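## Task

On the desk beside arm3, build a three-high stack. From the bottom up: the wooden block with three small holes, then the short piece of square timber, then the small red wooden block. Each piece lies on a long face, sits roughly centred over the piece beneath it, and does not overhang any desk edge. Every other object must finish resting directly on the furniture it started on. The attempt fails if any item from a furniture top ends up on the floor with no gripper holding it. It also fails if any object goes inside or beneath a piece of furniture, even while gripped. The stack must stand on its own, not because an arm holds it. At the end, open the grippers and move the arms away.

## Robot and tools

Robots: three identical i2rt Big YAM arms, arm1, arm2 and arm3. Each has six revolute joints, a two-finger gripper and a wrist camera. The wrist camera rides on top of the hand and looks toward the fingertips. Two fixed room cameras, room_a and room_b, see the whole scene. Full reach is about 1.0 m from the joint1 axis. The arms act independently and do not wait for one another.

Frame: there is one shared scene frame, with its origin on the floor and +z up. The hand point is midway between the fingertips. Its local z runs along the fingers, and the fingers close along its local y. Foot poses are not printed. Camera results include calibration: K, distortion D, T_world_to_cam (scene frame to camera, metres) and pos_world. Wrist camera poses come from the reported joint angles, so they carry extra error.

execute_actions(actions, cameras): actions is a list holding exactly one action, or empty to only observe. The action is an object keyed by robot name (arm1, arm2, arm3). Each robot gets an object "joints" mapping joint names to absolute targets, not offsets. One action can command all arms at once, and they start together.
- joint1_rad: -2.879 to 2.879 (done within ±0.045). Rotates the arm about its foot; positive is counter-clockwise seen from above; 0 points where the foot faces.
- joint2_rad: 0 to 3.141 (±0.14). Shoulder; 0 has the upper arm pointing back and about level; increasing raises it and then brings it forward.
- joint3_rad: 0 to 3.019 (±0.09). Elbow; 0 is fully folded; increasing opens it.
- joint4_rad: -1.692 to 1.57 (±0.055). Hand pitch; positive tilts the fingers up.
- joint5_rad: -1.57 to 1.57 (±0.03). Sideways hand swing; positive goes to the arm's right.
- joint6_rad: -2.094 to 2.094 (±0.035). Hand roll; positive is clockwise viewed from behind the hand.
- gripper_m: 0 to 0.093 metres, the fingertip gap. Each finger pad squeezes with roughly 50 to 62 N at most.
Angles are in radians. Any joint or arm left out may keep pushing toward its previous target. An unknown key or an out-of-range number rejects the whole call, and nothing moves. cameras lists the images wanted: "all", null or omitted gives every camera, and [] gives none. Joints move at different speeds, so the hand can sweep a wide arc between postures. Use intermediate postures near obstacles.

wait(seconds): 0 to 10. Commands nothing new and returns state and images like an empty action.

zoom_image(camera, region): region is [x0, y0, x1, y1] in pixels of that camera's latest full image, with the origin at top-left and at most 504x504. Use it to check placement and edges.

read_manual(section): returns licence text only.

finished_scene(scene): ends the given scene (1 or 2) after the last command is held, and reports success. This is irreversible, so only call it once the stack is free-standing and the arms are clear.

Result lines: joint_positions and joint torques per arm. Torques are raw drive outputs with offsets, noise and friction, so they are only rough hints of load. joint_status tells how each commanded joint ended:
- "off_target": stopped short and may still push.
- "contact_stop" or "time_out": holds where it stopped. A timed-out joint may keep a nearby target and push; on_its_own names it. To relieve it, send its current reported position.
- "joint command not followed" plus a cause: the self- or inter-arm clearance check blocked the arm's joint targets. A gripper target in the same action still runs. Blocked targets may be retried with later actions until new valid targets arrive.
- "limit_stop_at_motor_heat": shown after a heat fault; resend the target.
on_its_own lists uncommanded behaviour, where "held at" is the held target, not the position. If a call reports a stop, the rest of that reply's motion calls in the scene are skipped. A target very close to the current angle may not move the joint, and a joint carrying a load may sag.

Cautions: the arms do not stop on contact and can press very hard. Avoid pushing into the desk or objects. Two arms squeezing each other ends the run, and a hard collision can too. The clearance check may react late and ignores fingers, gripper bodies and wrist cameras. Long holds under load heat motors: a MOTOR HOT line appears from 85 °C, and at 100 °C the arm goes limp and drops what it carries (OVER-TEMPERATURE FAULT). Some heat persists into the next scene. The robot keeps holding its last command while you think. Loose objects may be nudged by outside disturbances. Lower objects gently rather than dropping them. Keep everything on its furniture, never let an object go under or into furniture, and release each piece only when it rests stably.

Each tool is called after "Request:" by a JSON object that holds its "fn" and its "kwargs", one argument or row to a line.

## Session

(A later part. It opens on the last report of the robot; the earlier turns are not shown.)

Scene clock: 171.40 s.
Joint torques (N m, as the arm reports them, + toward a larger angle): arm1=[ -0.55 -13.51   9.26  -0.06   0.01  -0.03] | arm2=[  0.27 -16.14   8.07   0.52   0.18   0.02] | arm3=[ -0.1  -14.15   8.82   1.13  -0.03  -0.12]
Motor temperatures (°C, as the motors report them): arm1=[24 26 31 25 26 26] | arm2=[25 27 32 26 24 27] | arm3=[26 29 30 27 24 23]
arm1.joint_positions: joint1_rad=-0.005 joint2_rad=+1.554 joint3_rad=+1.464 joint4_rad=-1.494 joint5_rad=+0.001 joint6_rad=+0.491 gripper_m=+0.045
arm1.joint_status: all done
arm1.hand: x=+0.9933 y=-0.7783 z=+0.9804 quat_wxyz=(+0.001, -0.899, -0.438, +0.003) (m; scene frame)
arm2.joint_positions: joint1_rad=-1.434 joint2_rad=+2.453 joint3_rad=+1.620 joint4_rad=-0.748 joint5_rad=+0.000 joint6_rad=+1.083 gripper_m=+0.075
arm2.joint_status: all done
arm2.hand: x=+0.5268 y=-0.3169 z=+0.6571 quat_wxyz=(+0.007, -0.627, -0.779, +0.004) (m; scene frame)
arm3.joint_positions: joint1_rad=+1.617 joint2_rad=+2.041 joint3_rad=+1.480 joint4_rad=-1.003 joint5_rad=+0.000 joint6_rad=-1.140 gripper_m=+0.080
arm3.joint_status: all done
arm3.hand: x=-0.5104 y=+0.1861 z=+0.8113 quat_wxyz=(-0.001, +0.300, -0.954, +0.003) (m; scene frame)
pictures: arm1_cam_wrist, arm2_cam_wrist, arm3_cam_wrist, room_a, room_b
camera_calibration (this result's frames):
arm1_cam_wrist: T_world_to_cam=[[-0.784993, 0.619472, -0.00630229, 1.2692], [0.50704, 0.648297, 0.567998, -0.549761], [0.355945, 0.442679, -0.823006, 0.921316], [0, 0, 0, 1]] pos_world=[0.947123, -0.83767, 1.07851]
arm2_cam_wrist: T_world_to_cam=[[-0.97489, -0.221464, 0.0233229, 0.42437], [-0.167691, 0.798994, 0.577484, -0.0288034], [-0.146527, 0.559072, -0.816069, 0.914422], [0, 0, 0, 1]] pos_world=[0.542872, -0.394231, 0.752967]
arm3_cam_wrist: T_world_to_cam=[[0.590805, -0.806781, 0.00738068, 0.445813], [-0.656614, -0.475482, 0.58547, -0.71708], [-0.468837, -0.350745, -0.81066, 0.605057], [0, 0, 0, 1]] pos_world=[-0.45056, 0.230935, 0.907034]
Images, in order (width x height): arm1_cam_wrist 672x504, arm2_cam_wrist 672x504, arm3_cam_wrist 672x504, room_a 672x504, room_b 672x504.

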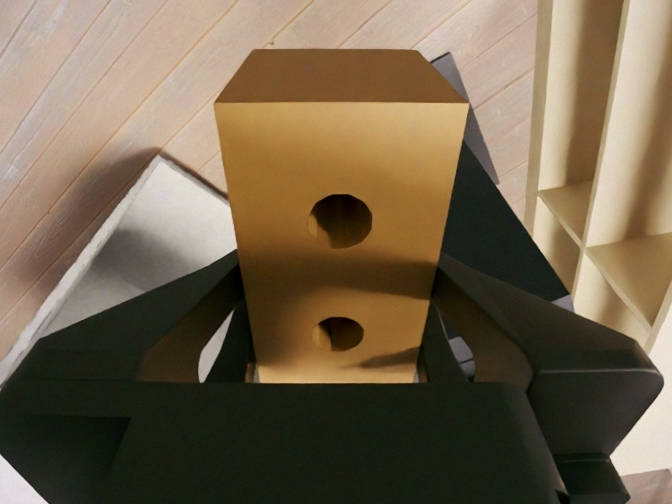

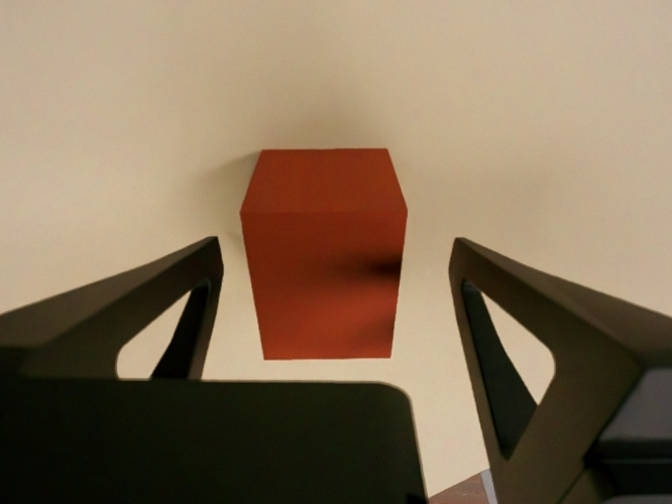

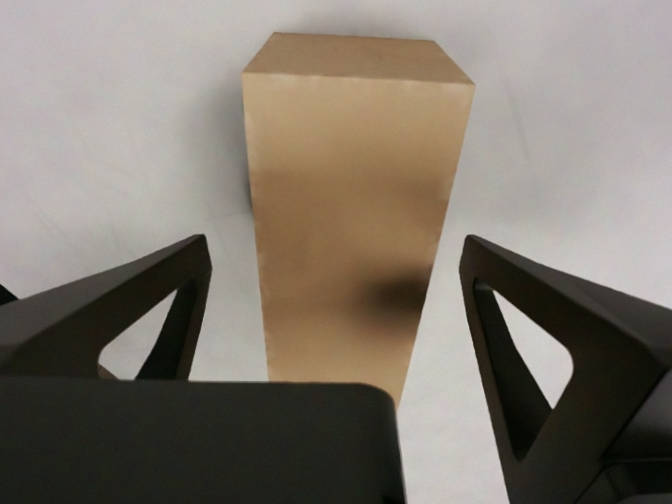

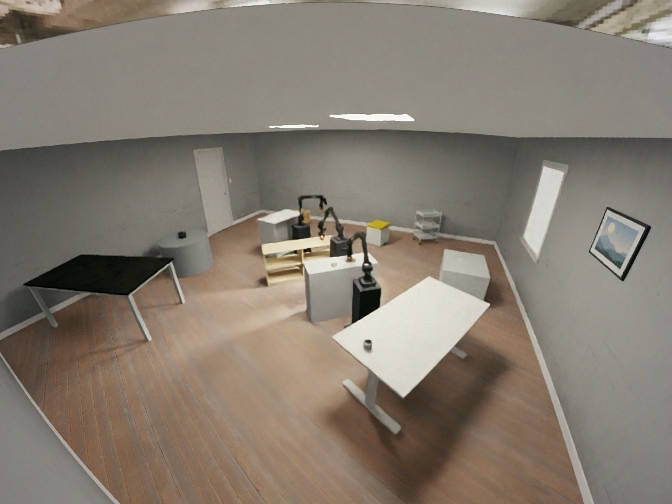

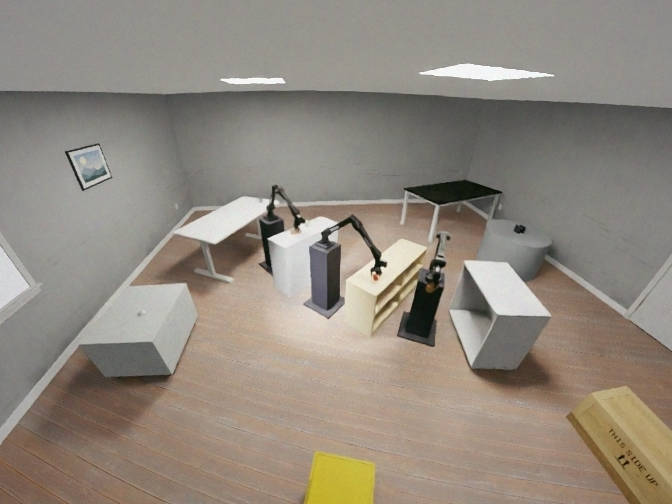

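Request:
{"fn": "execute_actions", "kwargs": {
  "actions": [
    {"arm2":{"joints":{"joint2_rad":2.503,"joint4_rad":-0.72}},"arm3":{"joints":{"gripper_m":0.02}}}
  ],
  "cameras": []
}}

Request:
{"fn": "execute_actions", "kwargs": {
  "actions": [
    {"arm2":{"joints":{"gripper_m":0.02}},"arm3":{"joints":{"joint2_rad":1.6,"joint4_rad":-1.42}}}
  ],
  "cameras": ["arm2_cam_wrist"]
}}

Request:
{"fn": "execute_actions", "kwargs": {
  "actions": [
    {"arm2":{"joints":{"joint2_rad":1.65,"joint4_rad":-1.55}},"arm3":{"joints":{"joint1_rad":-0.6,"joint6_rad":0}}}
  ]
}}

Scene clock: 181.23 s.
Joint torques (N m, as the arm reports them, + toward a larger angle): arm1=[ -0.45 -13.64   9.22  -0.07   0.    -0.03] | arm2=[  0.19 -15.47   7.96   0.68   0.18   0.  ] | arm3=[ -0.13 -14.08   8.73   1.1   -0.03  -0.11]
Motor temperatures (°C, as the motors report them): arm1=[24 26 32 25 26 26] | arm2=[25 27 32 26 24 27] | arm3=[26 29 30 27 24 23]
arm1.joint_positions: joint1_rad=-0.005 joint2_rad=+1.554 joint3_rad=+1.464 joint4_rad=-1.494 joint5_rad=+0.001 joint6_rad=+0.491 gripper_m=+0.045
arm1.joint_status: not commanded
arm1.hand: x=+0.9933 y=-0.7783 z=+0.9804 quat_wxyz=(+0.001, -0.899, -0.438, +0.003) (m; scene frame)
arm2.joint_positions: joint1_rad=-1.434 joint2_rad=+2.469 joint3_rad=+1.620 joint4_rad=-0.730 joint5_rad=+0.000 joint6_rad=+1.083 gripper_m=+0.075
arm2.joint_status: all done
arm2.hand: x=+0.5257 y=-0.3166 z=+0.6476 quat_wxyz=(+0.006, -0.627, -0.779, +0.004) (m; scene frame)
arm3.joint_positions: joint1_rad=+1.617 joint2_rad=+2.041 joint3_rad=+1.480 joint4_rad=-1.002 joint5_rad=+0.000 joint6_rad=-1.140 gripper_m=+0.045
arm3.joint_status: gripper_m off_target (ended at +0.045, target +0.020)
arm3.hand: x=-0.5103 y=+0.1860 z=+0.8113 quat_wxyz=(-0.001, +0.301, -0.954, +0.003) (m; scene frame)
pictures: none
No camera images: the call's "cameras" was empty. Leave "cameras" out to get every camera's image.

Scene clock: 182.63 s.
Joint torques (N m, as the arm reports them, + toward a larger angle): arm1=[ -0.43 -13.68   9.23  -0.05   0.    -0.03] | arm2=[  0.3  -15.83   7.98   0.6    0.15  -0.01] | arm3=[ -0.1  -11.09  10.59   0.33  -0.03  -0.11]
Motor temperatures (°C, as the motors report them): arm1=[24 26 32 25 26 26] | arm2=[25 27 32 26 24 27] | arm3=[26 29 30 27 24 23]
arm1.joint_positions: joint1_rad=-0.005 joint2_rad=+1.554 joint3_rad=+1.464 joint4_rad=-1.494 joint5_rad=+0.001 joint6_rad=+0.491 gripper_m=+0.045
arm1.joint_status: not commanded
arm1.hand: x=+0.9933 y=-0.7783 z=+0.9804 quat_wxyz=(+0.001, -0.899, -0.438, +0.003) (m; scene frame)
arm2.joint_positions: joint1_rad=-1.434 joint2_rad=+2.469 joint3_rad=+1.620 joint4_rad=-0.729 joint5_rad=+0.000 joint6_rad=+1.083 gripper_m=+0.044
arm2.joint_status: gripper_m off_target (ended at +0.044, target +0.020)
arm2.hand: x=+0.5260 y=-0.3167 z=+0.6476 quat_wxyz=(+0.005, -0.627, -0.779, +0.003) (m; scene frame)
arm3.joint_positions: joint1_rad=+1.617 joint2_rad=+1.599 joint3_rad=+1.474 joint4_rad=-1.410 joint5_rad=+0.000 joint6_rad=-1.140 gripper_m=+0.045
arm3.joint_status: all done
arm3.hand: x=-0.5885 y=+0.2326 z=+1.0373 quat_wxyz=(-0.010, +0.301, -0.954, +0.014) (m; scene frame)
pictures: arm2_cam_wrist
camera_calibration (this result's frames):
arm2_cam_wrist: T_world_to_cam=[[-0.975044, -0.221079, 0.0203071, 0.426044], [-0.169298, 0.799595, 0.576182, -0.0217296], [-0.143619, 0.558365, -0.817069, 0.905354], [0, 0, 0, 1]] pos_world=[0.54176, -0.393953, 0.743605]
Images, in order (width x height): arm2_cam_wrist 672x504.

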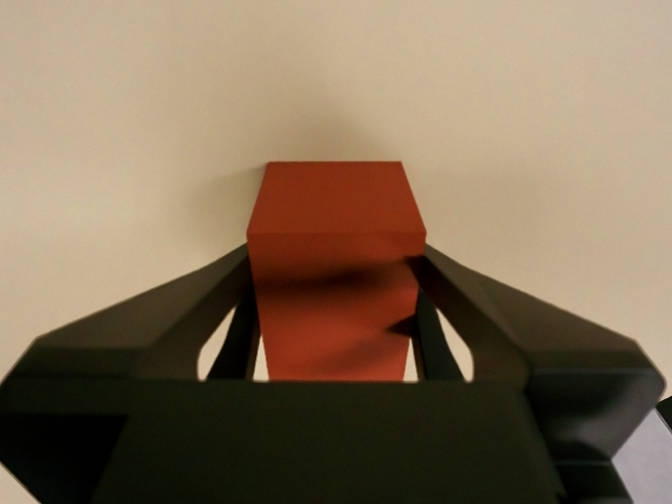

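Scene clock: 184.80 s.
Joint torques (N m, as the arm reports them, + toward a larger angle): arm1=[ -0.47 -13.58   9.22  -0.06   0.    -0.04] | arm2=[  0.22 -11.34   8.71   0.01   0.17  -0.01] | arm3=[ -0.84 -11.59  10.79   0.38  -0.01   0.1 ]
Motor temperatures (°C, as the motors report them): arm1=[24 26 32 25 26 26] | arm2=[25 27 32 26 24 27] | arm3=[26 29 30 27 24 23]
arm1.joint_positions: joint1_rad=-0.005 joint2_rad=+1.554 joint3_rad=+1.464 joint4_rad=-1.494 joint5_rad=+0.001 joint6_rad=+0.491 gripper_m=+0.045
arm1.joint_status: not commanded
arm1.hand: x=+0.9933 y=-0.7783 z=+0.9804 quat_wxyz=(+0.001, -0.899, -0.438, +0.003) (m; scene frame)
arm2.joint_positions: joint1_rad=-1.434 joint2_rad=+1.637 joint3_rad=+1.647 joint4_rad=-1.541 joint5_rad=+0.000 joint6_rad=+1.083 gripper_m=+0.044
arm2.joint_status: all done
arm2.hand: x=+0.4277 y=-0.2881 z=+1.1293 quat_wxyz=(-0.016, -0.627, -0.779, -0.006) (m; scene frame)
arm3.joint_positions: joint1_rad=-0.605 joint2_rad=+1.605 joint3_rad=+1.474 joint4_rad=-1.410 joint5_rad=+0.001 joint6_rad=-0.012 gripper_m=+0.045
arm3.joint_status: all done
arm3.hand: x=-1.4615 y=+0.2945 z=+1.0366 quat_wxyz=(-0.003, -0.980, -0.199, +0.016) (m; scene frame)
pictures: arm1_cam_wrist, arm2_cam_wrist, arm3_cam_wrist, room_a, room_b
camera_calibration (this result's frames):
arm1_cam_wrist: T_world_to_cam=[[-0.784993, 0.619472, -0.00630229, 1.2692], [0.50704, 0.648297, 0.567998, -0.549761], [0.355945, 0.442679, -0.823006, 0.921316], [0, 0, 0, 1]] pos_world=[0.947123, -0.83767, 1.07851]
arm2_cam_wrist: T_world_to_cam=[[-0.975016, -0.221175, -0.0206091, 0.372872], [-0.194789, 0.80671, 0.557921, -0.305269], [-0.106773, 0.547996, -0.829638, 1.26429], [0, 0, 0, 1]] pos_world=[0.439085, -0.364093, 1.22691]
arm3_cam_wrist: T_world_to_cam=[[-0.410551, 0.911833, 0.00277193, -0.871378], [0.756955, 0.339119, 0.558585, 0.431935], [0.508396, 0.231426, -0.829443, 1.65608], [0, 0, 0, 1]] pos_world=[-1.52665, 0.264814, 1.13477]
Images, in order (width x height): arm1_cam_wrist 672x504, arm2_cam_wrist 672x504, arm3_cam_wrist 672x504, room_a 672x504, room_b 672x504.

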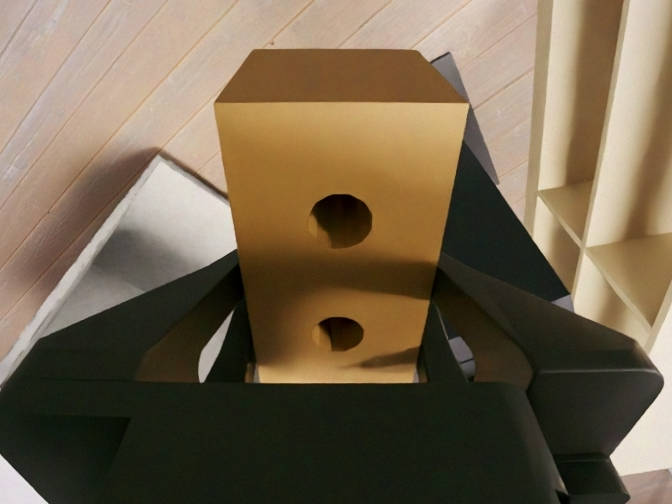

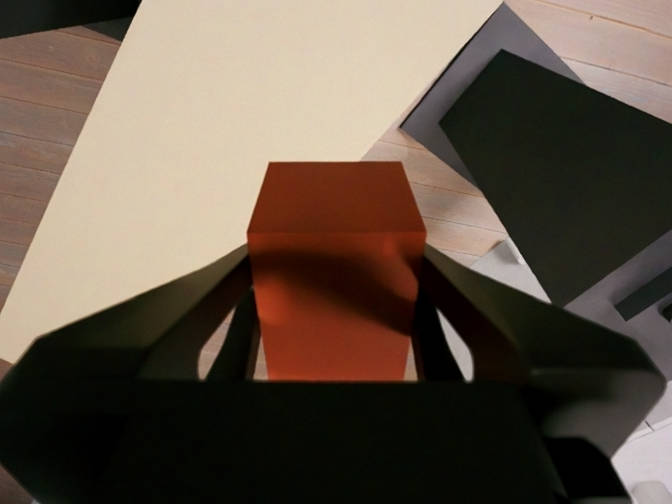

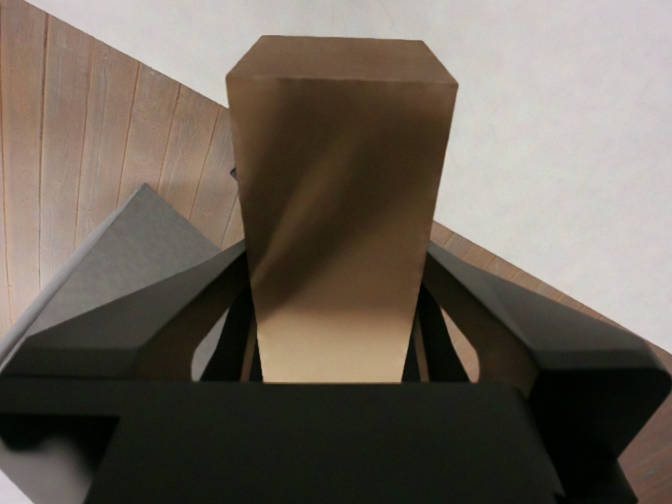

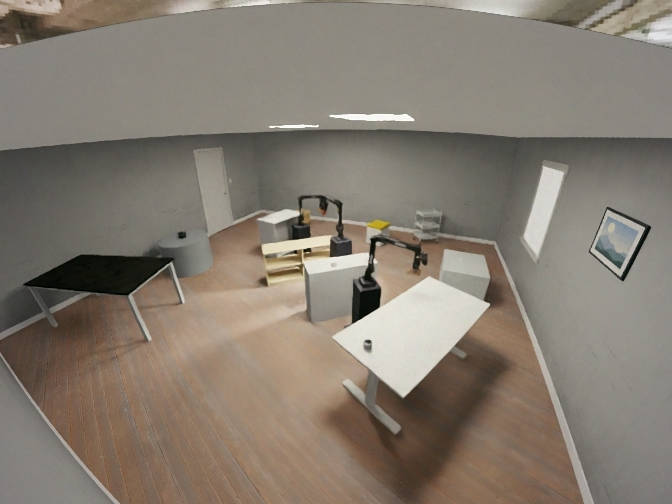

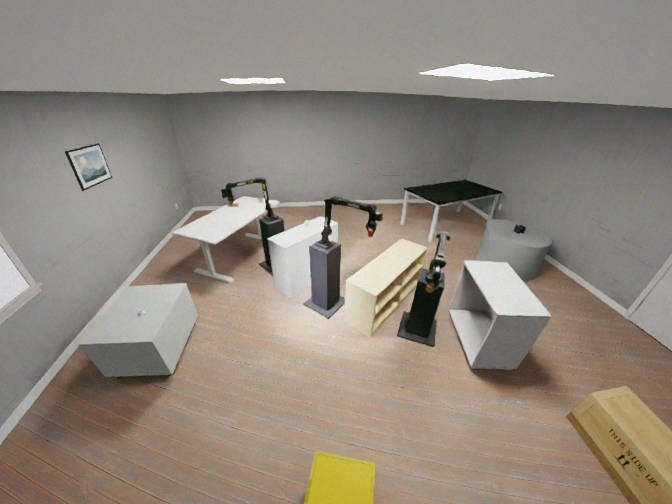

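Request:
{"fn": "execute_actions", "kwargs": {
  "actions": [
    {"arm1":{"joints":{"joint1_rad":-1.65,"joint6_rad":0}},"arm2":{"joints":{"joint1_rad":1.642,"joint6_rad":0}},"arm3":{"joints":{"joint2_rad":2.15,"joint3_rad":1.70,"joint4_rad":-1.08}}}
  ],
  "cameras": ["arm3_cam_wrist","room_b"]
}}

Request:
{"fn": "execute_actions", "kwargs": {
  "actions": [
    {"arm1":{"joints":{"joint2_rad":2.0,"joint3_rad":1.30,"joint4_rad":-0.85}},"arm2":{"joints":{"joint2_rad":2.06,"joint3_rad":1.51,"joint4_rad":-1.0}}}
  ]
}}

Scene clock: 221.27 s.
Joint torques (N m, as the arm reports them, + toward a larger angle): arm1=[ -0.15 -13.83   9.2   -0.08  -0.05  -0.27] | arm2=[ -0.99 -12.37   8.83   0.     0.11  -0.13] | arm3=[ -0.47 -19.94  10.     1.02   0.     0.1 ]
Motor temperatures (°C, as the motors report them): arm1=[24 26 33 25 26 26] | arm2=[25 26 33 26 24 27] | arm3=[26 29 31 27 24 23]
arm1.joint_positions: joint1_rad=-1.655 joint2_rad=+1.554 joint3_rad=+1.464 joint4_rad=-1.494 joint5_rad=+0.001 joint6_rad=+0.010 gripper_m=+0.045
arm1.joint_status: all done
arm1.hand: x=+0.6267 y=-0.2097 z=+0.9750 quat_wxyz=(-0.008, -0.991, +0.130, -0.004) (m; scene frame)
arm2.joint_positions: joint1_rad=+1.648 joint2_rad=+1.646 joint3_rad=+1.647 joint4_rad=-1.541 joint5_rad=-0.001 joint6_rad=+0.007 gripper_m=+0.044
arm2.joint_status: all done
arm2.hand: x=-0.5393 y=+0.0151 z=+1.1296 quat_wxyz=(-0.001, +0.985, -0.169, -0.017) (m; scene frame)
arm3.joint_positions: joint1_rad=-0.605 joint2_rad=+2.194 joint3_rad=+1.672 joint4_rad=-1.090 joint5_rad=+0.001 joint6_rad=-0.012 gripper_m=+0.045
arm3.joint_status: all done
arm3.hand: x=-1.5830 y=+0.2444 z=+0.7884 quat_wxyz=(+0.004, -0.980, -0.199, -0.019) (m; scene frame)
pictures: arm3_cam_wrist, room_b
camera_calibration (this result's frames):
arm3_cam_wrist: T_world_to_cam=[[-0.410705, 0.911768, 0.00040608, -0.87325], [0.718592, 0.323415, 0.615653, 0.577667], [0.561201, 0.253144, -0.788017, 1.56913], [0, 0, 0, 1]] pos_world=[-1.65435, 0.212161, 0.88121]
Images, in order (width x height): arm3_cam_wrist 672x504, room_b 672x504.

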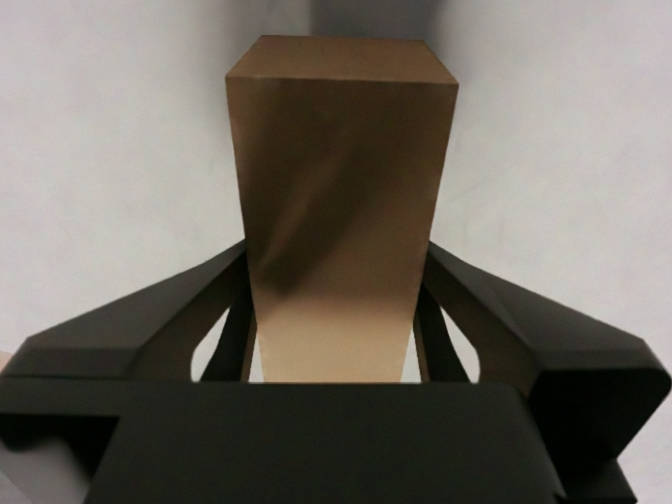

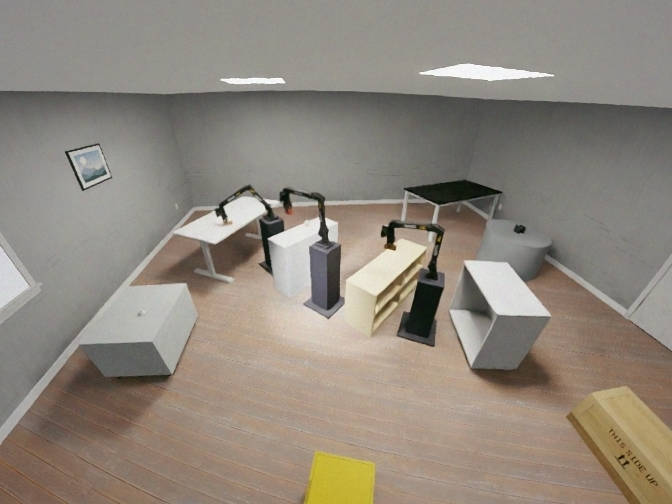

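Scene clock: 222.63 s.
Joint torques (N m, as the arm reports them, + toward a larger angle): arm1=[ -0.16 -17.43   7.4    0.39  -0.05  -0.28] | arm2=[ -0.83 -17.79   7.54   0.58   0.11  -0.14] | arm3=[ -0.45 -19.86   9.96   1.    -0.01   0.1 ]
Motor temperatures (°C, as the motors report them): arm1=[24 26 33 25 26 26] | arm2=[25 26 33 26 24 27] | arm3=[26 29 31 27 24 23]
arm1.joint_positions: joint1_rad=-1.655 joint2_rad=+2.007 joint3_rad=+1.273 joint4_rad=-0.857 joint5_rad=+0.001 joint6_rad=+0.010 gripper_m=+0.045
arm1.joint_status: all done
arm1.hand: x=+0.5651 y=-0.1985 z=+0.6883 quat_wxyz=(-0.008, -0.991, +0.130, -0.008) (m; scene frame)
arm2.joint_positions: joint1_rad=+1.648 joint2_rad=+2.073 joint3_rad=+1.499 joint4_rad=-1.009 joint5_rad=-0.001 joint6_rad=+0.007 gripper_m=+0.044
arm2.joint_status: all done
arm2.hand: x=-0.6103 y=+0.0389 z=+0.8488 quat_wxyz=(+0.002, +0.986, -0.169, +0.004) (m; scene frame)
arm3.joint_positions: joint1_rad=-0.605 joint2_rad=+2.194 joint3_rad=+1.672 joint4_rad=-1.090 joint5_rad=+0.001 joint6_rad=-0.012 gripper_m=+0.045
arm3.joint_status: not commanded
arm3.hand: x=-1.5830 y=+0.2444 z=+0.7884 quat_wxyz=(+0.004, -0.980, -0.199, -0.019) (m; scene frame)
pictures: arm1_cam_wrist, arm2_cam_wrist, arm3_cam_wrist, room_a, room_b
camera_calibration (this result's frames):
arm1_cam_wrist: T_world_to_cam=[[0.262686, 0.964559, -0.0249457, 0.0613356], [0.785712, -0.19883, 0.585767, -0.88052], [0.560047, -0.173473, -0.810096, 0.330072], [0, 0, 0, 1]] pos_world=[0.490867, -0.176977, 0.784699]
arm2_cam_wrist: T_world_to_cam=[[0.324922, 0.945725, 0.00542885, 0.15322], [0.769392, -0.267669, 0.579991, -0.00315175], [0.549966, -0.184275, -0.814604, 1.15808], [0, 0, 0, 1]] pos_world=[-0.684266, 0.0676583, 0.944376]
arm3_cam_wrist: T_world_to_cam=[[-0.410705, 0.911768, 0.00040608, -0.87325], [0.718592, 0.323415, 0.615653, 0.577667], [0.561201, 0.253144, -0.788017, 1.56913], [0, 0, 0, 1]] pos_world=[-1.65435, 0.212161, 0.88121]
Images, in order (width x height): arm1_cam_wrist 672x504, arm2_cam_wrist 672x504, arm3_cam_wrist 672x504, room_a 672x504, room_b 672x504.

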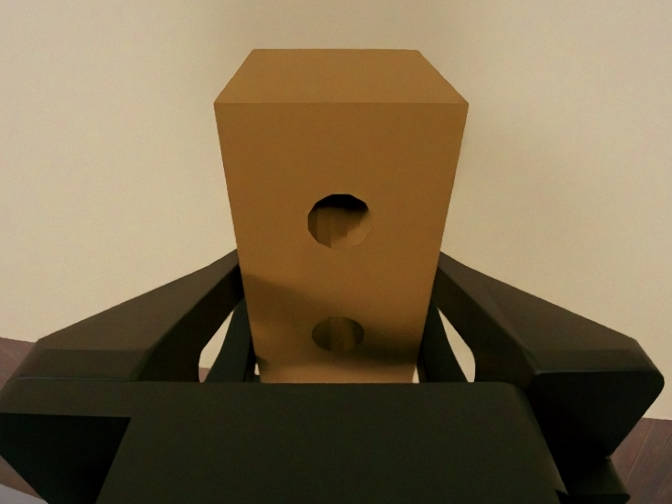

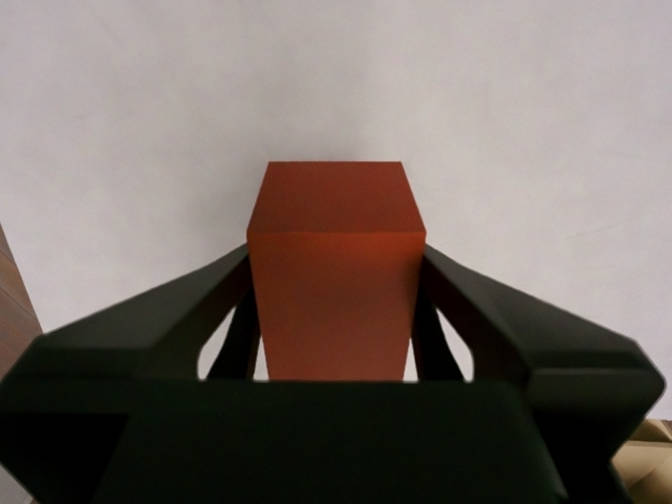

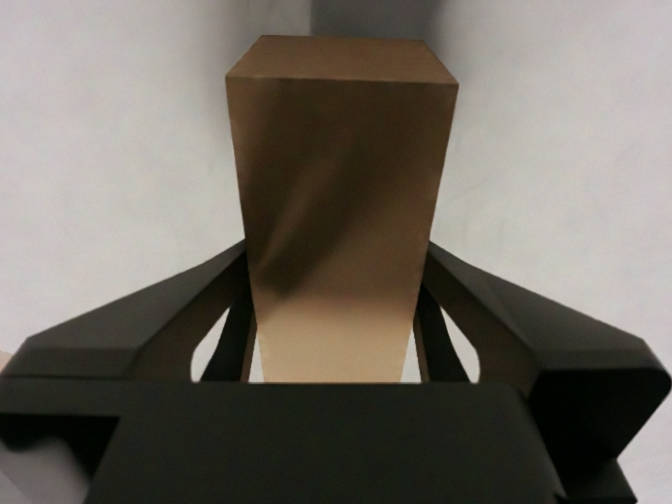

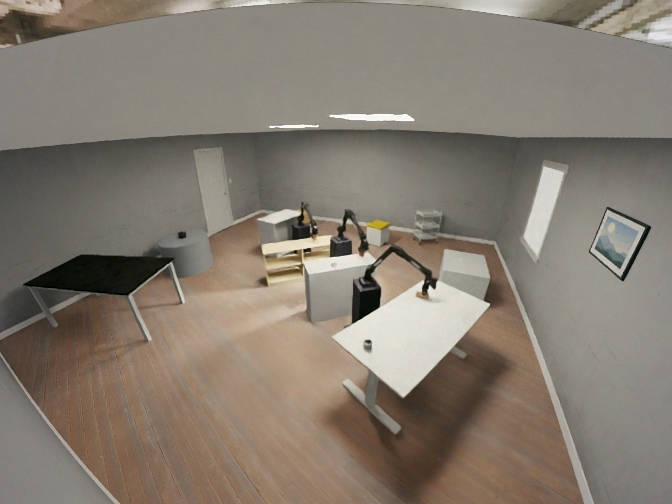

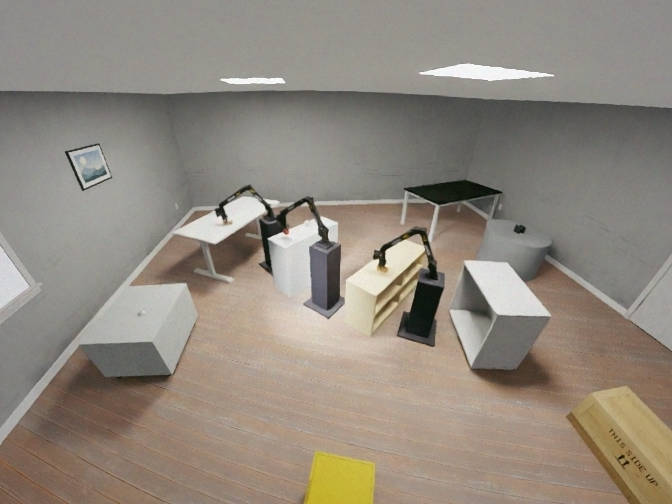

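Request:
{"fn": "execute_actions", "kwargs": {
  "actions": [
    {"arm1":{"joints":{"joint2_rad":2.08,"joint4_rad":-0.78}},"arm2":{"joints":{"joint2_rad":2.135,"joint4_rad":-0.94}},"arm3":{"joints":{"joint2_rad":2.235,"joint4_rad":-1.02}}}
  ],
  "cameras": ["arm1_cam_wrist","arm2_cam_wrist","arm3_cam_wrist"]
}}

Scene clock: 236.27 s.
Joint torques (N m, as the arm reports them, + toward a larger angle): arm1=[ -0.22 -16.56   6.97   0.39  -0.07  -0.28] | arm2=[ -0.75 -15.48   7.63   0.73   0.11  -0.15] | arm3=[ -0.43 -15.83  10.15   1.09   0.02   0.1 ]
Motor temperatures (°C, as the motors report them): arm1=[24 27 32 25 26 26] | arm2=[25 27 33 26 24 27] | arm3=[26 30 31 27 24 23]
arm1.joint_positions: joint1_rad=-1.655 joint2_rad=+2.074 joint3_rad=+1.275 joint4_rad=-0.786 joint5_rad=+0.001 joint6_rad=+0.010 gripper_m=+0.045
arm1.joint_status: all done
arm1.hand: x=+0.5603 y=-0.1978 z=+0.6550 quat_wxyz=(-0.008, -0.991, +0.130, -0.004) (m; scene frame)
arm2.joint_positions: joint1_rad=+1.648 joint2_rad=+2.116 joint3_rad=+1.499 joint4_rad=-0.949 joint5_rad=-0.001 joint6_rad=+0.007 gripper_m=+0.044
arm2.joint_status: all done
arm2.hand: x=-0.6177 y=+0.0414 z=+0.8249 quat_wxyz=(+0.001, +0.986, -0.169, -0.005) (m; scene frame)
arm3.joint_positions: joint1_rad=-0.605 joint2_rad=+2.222 joint3_rad=+1.672 joint4_rad=-1.031 joint5_rad=+0.001 joint6_rad=-0.011 gripper_m=+0.045
arm3.joint_status: all done
arm3.hand: x=-1.5919 y=+0.2407 z=+0.7710 quat_wxyz=(+0.001, -0.980, -0.199, -0.003) (m; scene frame)
pictures: arm1_cam_wrist, arm2_cam_wrist, arm3_cam_wrist
camera_calibration (this result's frames):
arm1_cam_wrist: T_world_to_cam=[[0.262627, 0.964572, -0.025043, 0.0612024], [0.789355, -0.199849, 0.580499, -0.855866], [0.554929, -0.172223, -0.813876, 0.311582], [0, 0, 0, 1]] pos_world=[0.486603, -0.176416, 0.751951]
arm2_cam_wrist: T_world_to_cam=[[0.325052, 0.945681, 0.00545528, 0.153454], [0.778881, -0.270982, 0.565608, 0.034919], [0.536363, -0.179603, -0.824656, 1.14285], [0, 0, 0, 1]] pos_world=[-0.690059, 0.0696025, 0.921868]
arm3_cam_wrist: T_world_to_cam=[[-0.40961, 0.91226, 0.00108264, -0.872386], [0.73635, 0.329925, 0.59071, 0.641915], [0.538524, 0.242758, -0.806884, 1.54236], [0, 0, 0, 1]] pos_world=[-1.66061, 0.209638, 0.866267]
Images, in order (width x height): arm1_cam_wrist 672x504, arm2_cam_wrist 672x504, arm3_cam_wrist 672x504.

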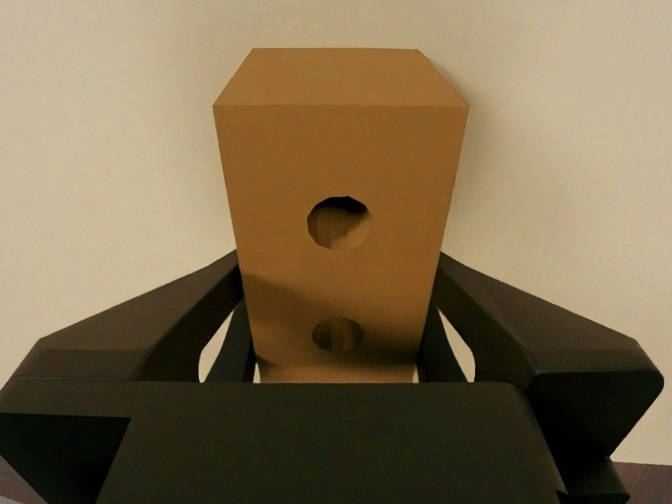

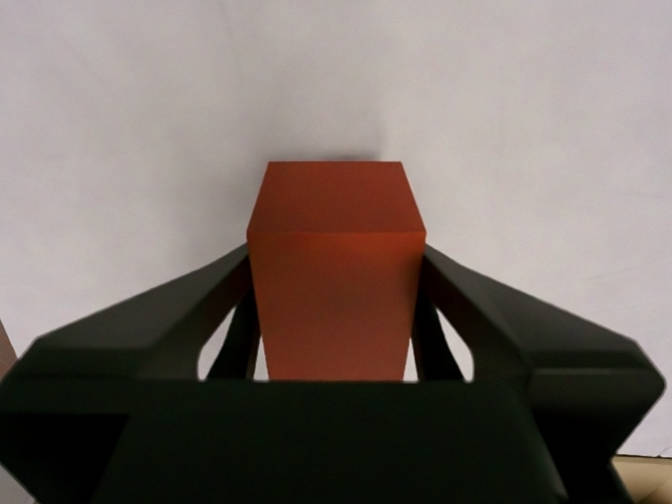

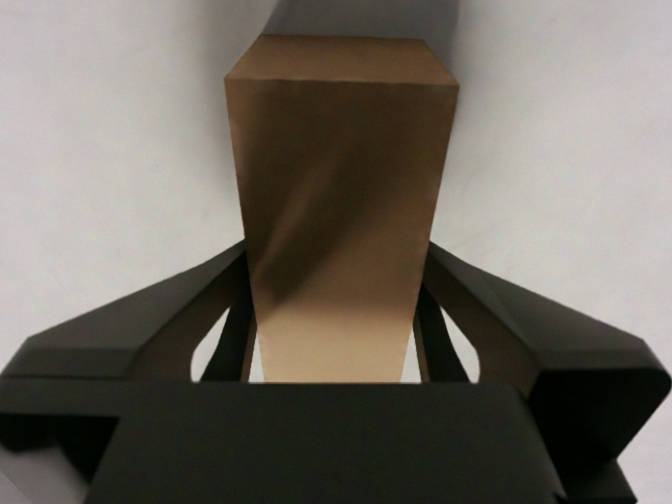

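Request:
{"fn": "execute_actions", "kwargs": {
  "actions": [
    {"arm1":{"joints":{"gripper_m":0.093}},"arm2":{"joints":{"joint2_rad":2.168,"joint4_rad":-0.92}},"arm3":{"joints":{"joint2_rad":2.255,"joint4_rad":-1.0}}}
  ],
  "cameras": ["arm1_cam_wrist","arm2_cam_wrist","arm3_cam_wrist"]
}}

Scene clock: 243.63 s.
Joint torques (N m, as the arm reports them, + toward a larger angle): arm1=[ -0.15 -17.25   6.9    0.32  -0.07  -0.28] | arm2=[ -0.67 -15.08   7.35   0.61   0.11  -0.14] | arm3=[ -0.48 -14.58   9.91   1.62   0.     0.09]
Motor temperatures (°C, as the motors report them): arm1=[24 27 32 25 26 26] | arm2=[25 27 33 26 24 27] | arm3=[26 30 31 27 24 23]
arm1.joint_positions: joint1_rad=-1.655 joint2_rad=+2.074 joint3_rad=+1.275 joint4_rad=-0.786 joint5_rad=+0.001 joint6_rad=+0.009 gripper_m=+0.093
arm1.joint_status: all done
arm1.hand: x=+0.5603 y=-0.1978 z=+0.6550 quat_wxyz=(-0.008, -0.992, +0.130, -0.004) (m; scene frame)
arm2.joint_positions: joint1_rad=+1.648 joint2_rad=+2.145 joint3_rad=+1.499 joint4_rad=-0.930 joint5_rad=-0.001 joint6_rad=+0.007 gripper_m=+0.044
arm2.joint_status: all done
arm2.hand: x=-0.6172 y=+0.0412 z=+0.8082 quat_wxyz=(+0.002, +0.986, -0.169, +0.000) (m; scene frame)
arm3.joint_positions: joint1_rad=-0.605 joint2_rad=+2.222 joint3_rad=+1.672 joint4_rad=-1.025 joint5_rad=+0.001 joint6_rad=-0.011 gripper_m=+0.045
arm3.joint_status: all done
arm3.hand: x=-1.5933 y=+0.2401 z=+0.7710 quat_wxyz=(+0.000, -0.980, -0.199, +0.000) (m; scene frame)
pictures: arm1_cam_wrist, arm2_cam_wrist, arm3_cam_wrist
camera_calibration (this result's frames):
arm1_cam_wrist: T_world_to_cam=[[0.262259, 0.964672, -0.0250471, 0.0614311], [0.789435, -0.199546, 0.580495, -0.855848], [0.554989, -0.172013, -0.813879, 0.311592], [0, 0, 0, 1]] pos_world=[0.486595, -0.176444, 0.751952]
arm2_cam_wrist: T_world_to_cam=[[0.324981, 0.945705, 0.00544121, 0.153552], [0.773754, -0.269191, 0.573447, 0.0343317], [0.543776, -0.182149, -0.819225, 1.12911], [0, 0, 0, 1]] pos_world=[-0.690449, 0.0696938, 0.904471]
arm3_cam_wrist: T_world_to_cam=[[-0.409599, 0.912265, 0.00128032, -0.87257], [0.739673, 0.331285, 0.585776, 0.651901], [0.533959, 0.24088, -0.810472, 1.53919], [0, 0, 0, 1]] pos_world=[-1.66146, 0.20929, 0.866718]
Images, in order (width x height): arm1_cam_wrist 672x504, arm2_cam_wrist 672x504, arm3_cam_wrist 672x504.

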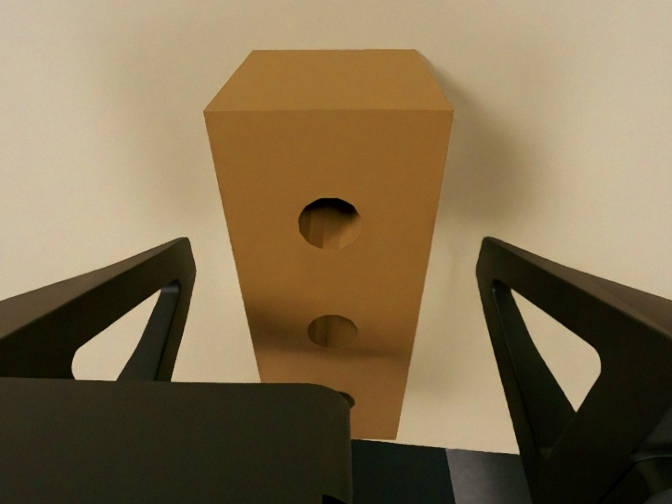

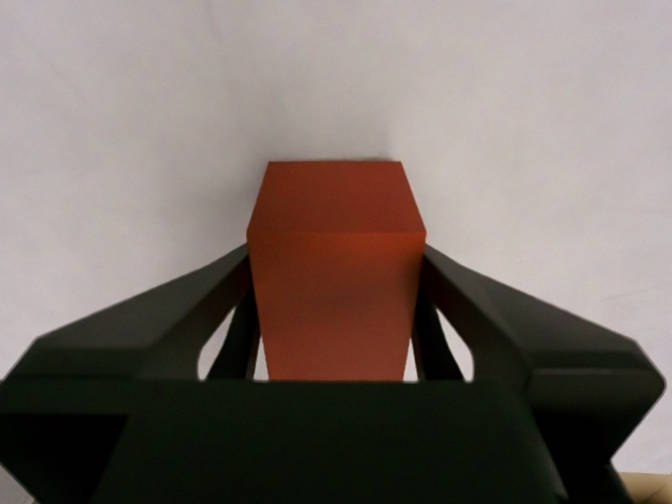

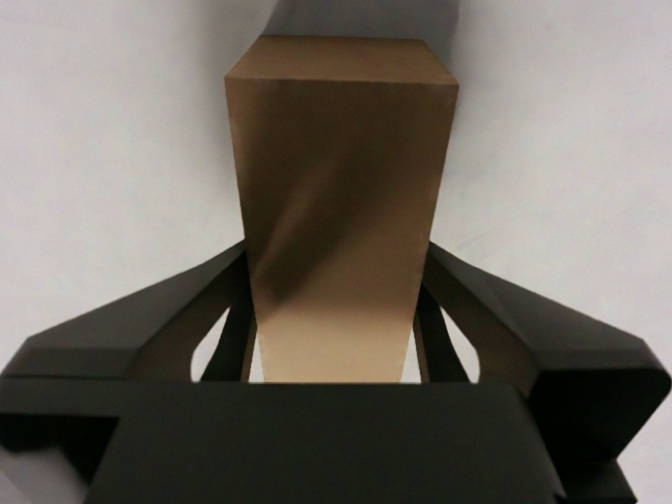

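Request:
{"fn": "execute_actions", "kwargs": {
  "actions": [
    {"arm1":{"joints":{"joint2_rad":1.5,"joint4_rad":-1.3}},"arm2":{"joints":{"joint2_rad":2.18}},"arm3":{"joints":{"joint2_rad":2.225,"gripper_m":0.093}}}
  ],
  "cameras": []
}}

Request:
{"fn": "execute_actions", "kwargs": {
  "actions": [
    {"arm1":{"joints":{"joint1_rad":0.3}},"arm2":{"joints":{"gripper_m":0.093}},"arm3":{"joints":{"joint2_rad":1.6,"joint4_rad":-1.6}}}
  ],
  "cameras": ["arm2_cam_wrist"]
}}

Request:
{"fn": "execute_actions", "kwargs": {
  "actions": [
    {"arm2":{"joints":{"joint2_rad":1.75,"joint4_rad":-1.33}}}
  ],
  "cameras": []
}}

Request:
{"fn": "execute_actions", "kwargs": {
  "actions": [
    {"arm2":{"joints":{"joint1_rad":-1.235,"joint3_rad":1.64,"joint6_rad":0.18}},"arm3":{"joints":{"joint1_rad":0.6}}}
  ],
  "cameras": ["room_b"]
}}

Scene clock: 262.07 s.
Joint torques (N m, as the arm reports them, + toward a larger angle): arm1=[ -0.23 -11.35   9.01  -0.02  -0.07  -0.28] | arm2=[ -0.89 -14.6    7.36   0.67   0.13  -0.14] | arm3=[ -0.4  -16.15  10.01   1.24   0.01   0.09]
Motor temperatures (°C, as the motors report them): arm1=[24 27 31 25 26 26] | arm2=[25 27 33 26 24 27] | arm3=[26 30 31 27 24 23]
arm1.joint_positions: joint1_rad=-1.655 joint2_rad=+1.488 joint3_rad=+1.282 joint4_rad=-1.292 joint5_rad=+0.001 joint6_rad=+0.009 gripper_m=+0.093
arm1.joint_status: all done
arm1.hand: x=+0.6369 y=-0.2129 z=+0.9349 quat_wxyz=(-0.003, -0.991, +0.130, +0.039) (m; scene frame)
arm2.joint_positions: joint1_rad=+1.648 joint2_rad=+2.150 joint3_rad=+1.499 joint4_rad=-0.930 joint5_rad=-0.001 joint6_rad=+0.007 gripper_m=+0.044
arm2.joint_status: all done
arm2.hand: x=-0.6163 y=+0.0409 z=+0.8054 quat_wxyz=(+0.002, +0.986, -0.169, +0.002) (m; scene frame)
arm3.joint_positions: joint1_rad=-0.605 joint2_rad=+2.222 joint3_rad=+1.672 joint4_rad=-1.014 joint5_rad=+0.001 joint6_rad=-0.011 gripper_m=+0.093
arm3.joint_status: all done
arm3.hand: x=-1.5958 y=+0.2391 z=+0.7710 quat_wxyz=(-0.001, -0.980, -0.199, +0.005) (m; scene frame)
pictures: none
No camera images: the call's "cameras" was empty. Leave "cameras" out to get every camera's image.

Scene clock: 264.13 s.
Joint torques (N m, as the arm reports them, + toward a larger angle): arm1=[ -1.45 -11.87   8.99   0.    -0.02  -0.26] | arm2=[ -0.78 -14.42   7.34   0.66   0.1   -0.13] | arm3=[ -0.42 -11.02  10.59   0.4    0.01   0.1 ]
Motor temperatures (°C, as the motors report them): arm1=[24 27 32 25 26 26] | arm2=[25 27 33 26 24 27] | arm3=[26 30 31 27 24 23]
arm1.joint_positions: joint1_rad=+0.303 joint2_rad=+1.495 joint3_rad=+1.282 joint4_rad=-1.292 joint5_rad=+0.001 joint6_rad=+0.009 gripper_m=+0.093
arm1.joint_status: all done
arm1.hand: x=+1.1330 y=-0.7714 z=+0.9361 quat_wxyz=(-0.026, -0.660, -0.750, +0.030) (m; scene frame)
arm2.joint_positions: joint1_rad=+1.648 joint2_rad=+2.150 joint3_rad=+1.499 joint4_rad=-0.930 joint5_rad=-0.001 joint6_rad=+0.007 gripper_m=+0.093
arm2.joint_status: all done
arm2.hand: x=-0.6163 y=+0.0409 z=+0.8054 quat_wxyz=(+0.002, +0.986, -0.169, +0.002) (m; scene frame)
arm3.joint_positions: joint1_rad=-0.605 joint2_rad=+1.597 joint3_rad=+1.681 joint4_rad=-1.590 joint5_rad=+0.001 joint6_rad=-0.011 gripper_m=+0.093
arm3.joint_status: all done
arm3.hand: x=-1.4685 y=+0.2916 z=+1.1197 quat_wxyz=(-0.006, -0.979, -0.199, +0.034) (m; scene frame)
pictures: arm2_cam_wrist
camera_calibration (this result's frames):
arm2_cam_wrist: T_world_to_cam=[[0.324945, 0.945717, 0.00543362, 0.153558], [0.771059, -0.268251, 0.577503, 0.0301912], [0.547612, -0.183467, -0.816371, 1.12638], [0, 0, 0, 1]] pos_world=[-0.689994, 0.0695287, 0.90127]
Images, in order (width x height): arm2_cam_wrist 672x504.

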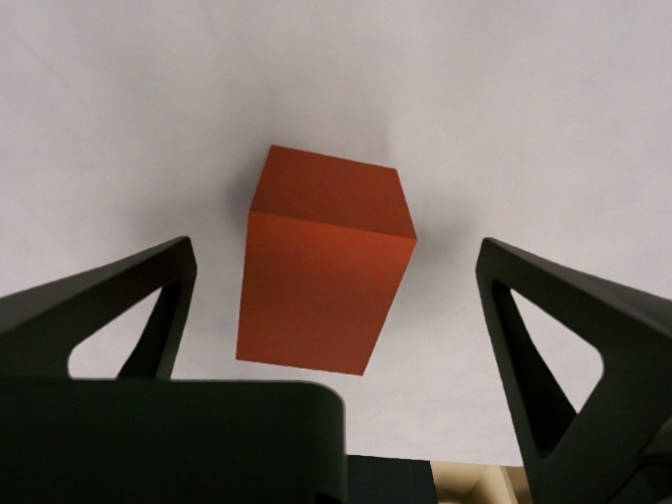

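Scene clock: 265.60 s.
Joint torques (N m, as the arm reports them, + toward a larger angle): arm1=[ -1.06 -11.87   8.99   0.    -0.02  -0.26] | arm2=[ -0.62 -11.52   8.87   0.05   0.12  -0.14] | arm3=[ -0.45 -11.01  10.72   0.42   0.     0.09]
Motor temperatures (°C, as the motors report them): arm1=[24 27 32 25 26 26] | arm2=[25 27 33 26 24 27] | arm3=[26 30 32 27 24 23]
arm1.joint_positions: joint1_rad=+0.303 joint2_rad=+1.495 joint3_rad=+1.282 joint4_rad=-1.292 joint5_rad=+0.001 joint6_rad=+0.009 gripper_m=+0.093
arm1.joint_status: not commanded
arm1.hand: x=+1.1330 y=-0.7714 z=+0.9361 quat_wxyz=(-0.026, -0.660, -0.750, +0.030) (m; scene frame)
arm2.joint_positions: joint1_rad=+1.648 joint2_rad=+1.732 joint3_rad=+1.499 joint4_rad=-1.321 joint5_rad=-0.001 joint6_rad=+0.007 gripper_m=+0.093
arm2.joint_status: all done
arm2.hand: x=-0.5565 y=+0.0208 z=+1.0314 quat_wxyz=(+0.000, +0.986, -0.169, -0.010) (m; scene frame)
arm3.joint_positions: joint1_rad=-0.605 joint2_rad=+1.597 joint3_rad=+1.681 joint4_rad=-1.590 joint5_rad=+0.001 joint6_rad=-0.011 gripper_m=+0.093
arm3.joint_status: not commanded
arm3.hand: x=-1.4685 y=+0.2916 z=+1.1197 quat_wxyz=(-0.006, -0.979, -0.199, +0.034) (m; scene frame)
pictures: none
No camera images: the call's "cameras" was empty. Leave "cameras" out to get every camera's image.

Scene clock: 268.23 s.
Joint torques (N m, as the arm reports them, + toward a larger angle): arm1=[ -1.01 -11.89   8.99   0.01  -0.03  -0.26] | arm2=[  0.56 -12.83  10.92   0.23   0.07  -0.01] | arm3=[ -1.29 -11.28  10.72   0.41   0.07   0.08]
Motor temperatures (°C, as the motors report them): arm1=[24 27 32 25 26 26] | arm2=[25 27 33 26 24 27] | arm3=[26 30 32 27 24 23]
arm1.joint_positions: joint1_rad=+0.303 joint2_rad=+1.495 joint3_rad=+1.282 joint4_rad=-1.292 joint5_rad=+0.001 joint6_rad=+0.009 gripper_m=+0.093
arm1.joint_status: not commanded
arm1.hand: x=+1.1330 y=-0.7714 z=+0.9361 quat_wxyz=(-0.026, -0.660, -0.750, +0.030) (m; scene frame)
arm2.joint_positions: joint1_rad=-1.241 joint2_rad=+1.736 joint3_rad=+1.606 joint4_rad=-1.324 joint5_rad=+0.000 joint6_rad=+0.173 gripper_m=+0.093
arm2.joint_status: all done
arm2.hand: x=+0.4966 y=-0.1963 z=+1.0657 quat_wxyz=(-0.055, -0.126, -0.990, -0.002) (m; scene frame)
arm3.joint_positions: joint1_rad=+0.603 joint2_rad=+1.598 joint3_rad=+1.681 joint4_rad=-1.590 joint5_rad=-0.001 joint6_rad=-0.010 gripper_m=+0.093
arm3.joint_status: all done
arm3.hand: x=-0.9961 y=-0.0167 z=+1.1185 quat_wxyz=(-0.023, -0.694, -0.720, +0.024) (m; scene frame)
pictures: room_b
Images, in order (width x height): room_b 672x504.

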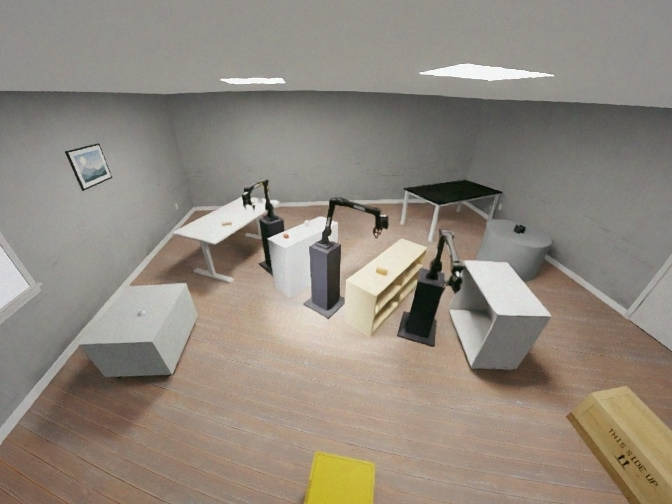

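Request:
{"fn": "execute_actions", "kwargs": {
  "actions": [
    {"arm2":{"joints":{"joint2_rad":2.35,"joint3_rad":1.69,"joint4_rad":-0.875}},"arm3":{"joints":{"joint1_rad":1.305,"joint2_rad":1.97,"joint3_rad":1.635,"joint4_rad":-1.18,"joint6_rad":-0.3}}}
  ],
  "cameras": ["arm2_cam_wrist","arm3_cam_wrist"]
}}

Scene clock: 280.77 s.
Joint torques (N m, as the arm reports them, + toward a larger angle): arm1=[ -1.08 -11.88   8.99   0.01  -0.02  -0.26] | arm2=[  0.41 -18.79   7.32   0.61   0.08   0.  ] | arm3=[ -1.12 -18.38   9.81   1.1    0.09  -0.13]
Motor temperatures (°C, as the motors report them): arm1=[24 27 33 25 26 26] | arm2=[25 27 35 26 24 27] | arm3=[26 29 32 27 24 23]
arm1.joint_positions: joint1_rad=+0.303 joint2_rad=+1.495 joint3_rad=+1.282 joint4_rad=-1.292 joint5_rad=+0.001 joint6_rad=+0.009 gripper_m=+0.093
arm1.joint_status: not commanded
arm1.hand: x=+1.1330 y=-0.7714 z=+0.9361 quat_wxyz=(-0.026, -0.660, -0.750, +0.030) (m; scene frame)
arm2.joint_positions: joint1_rad=-1.241 joint2_rad=+2.358 joint3_rad=+1.676 joint4_rad=-0.885 joint5_rad=+0.000 joint6_rad=+0.173 gripper_m=+0.093
arm2.joint_status: all done
arm2.hand: x=+0.5717 y=-0.2028 z=+0.7294 quat_wxyz=(+0.000, -0.127, -0.992, +0.001) (m; scene frame)
arm3.joint_positions: joint1_rad=+1.306 joint2_rad=+2.007 joint3_rad=+1.617 joint4_rad=-1.192 joint5_rad=-0.002 joint6_rad=-0.289 gripper_m=+0.093
arm3.joint_status: all done
arm3.hand: x=-0.6139 y=+0.0366 z=+0.8776 quat_wxyz=(+0.005, -0.273, -0.962, -0.003) (m; scene frame)
pictures: arm2_cam_wrist, arm3_cam_wrist
camera_calibration (this result's frames):
arm2_cam_wrist: T_world_to_cam=[[-0.242933, -0.969985, 0.0105877, -0.0692026], [-0.79295, 0.204858, 0.573814, 0.085467], [-0.55876, 0.131003, -0.818917, 1.06718], [0, 0, 0, 1]] pos_world=[0.647257, -0.224438, 0.825623]
arm3_cam_wrist: T_world_to_cam=[[-0.505813, -0.862642, -0.00134689, -0.277732], [-0.693996, 0.405998, 0.594588, -0.958169], [-0.51237, 0.301685, -0.804029, 0.501447], [0, 0, 0, 1]] pos_world=[-0.548519, -0.00184769, 0.97252]
Images, in order (width x height): arm2_cam_wrist 672x504, arm3_cam_wrist 672x504.

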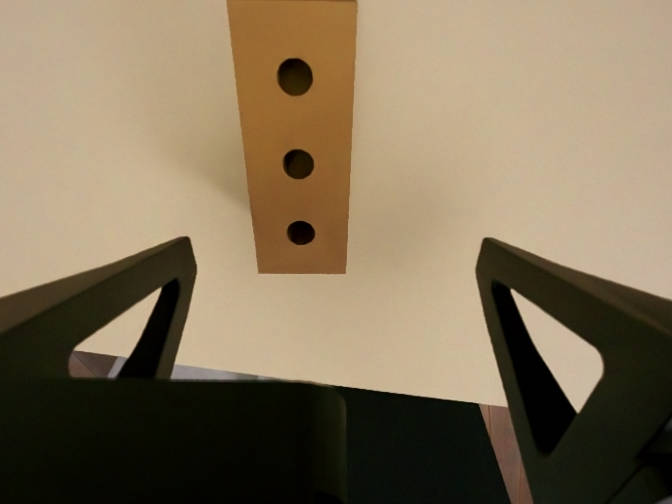

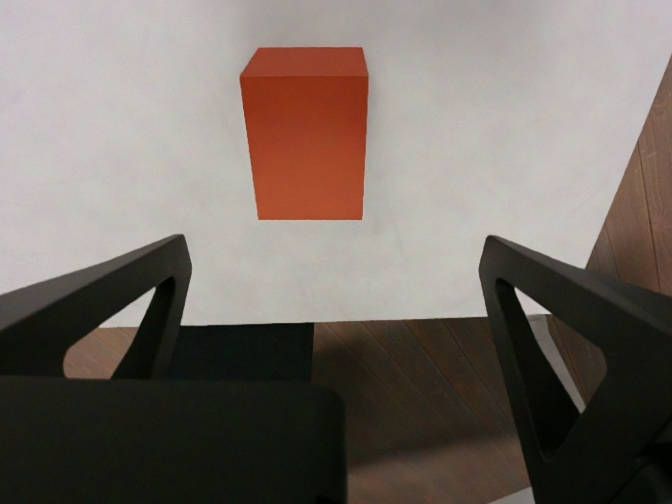

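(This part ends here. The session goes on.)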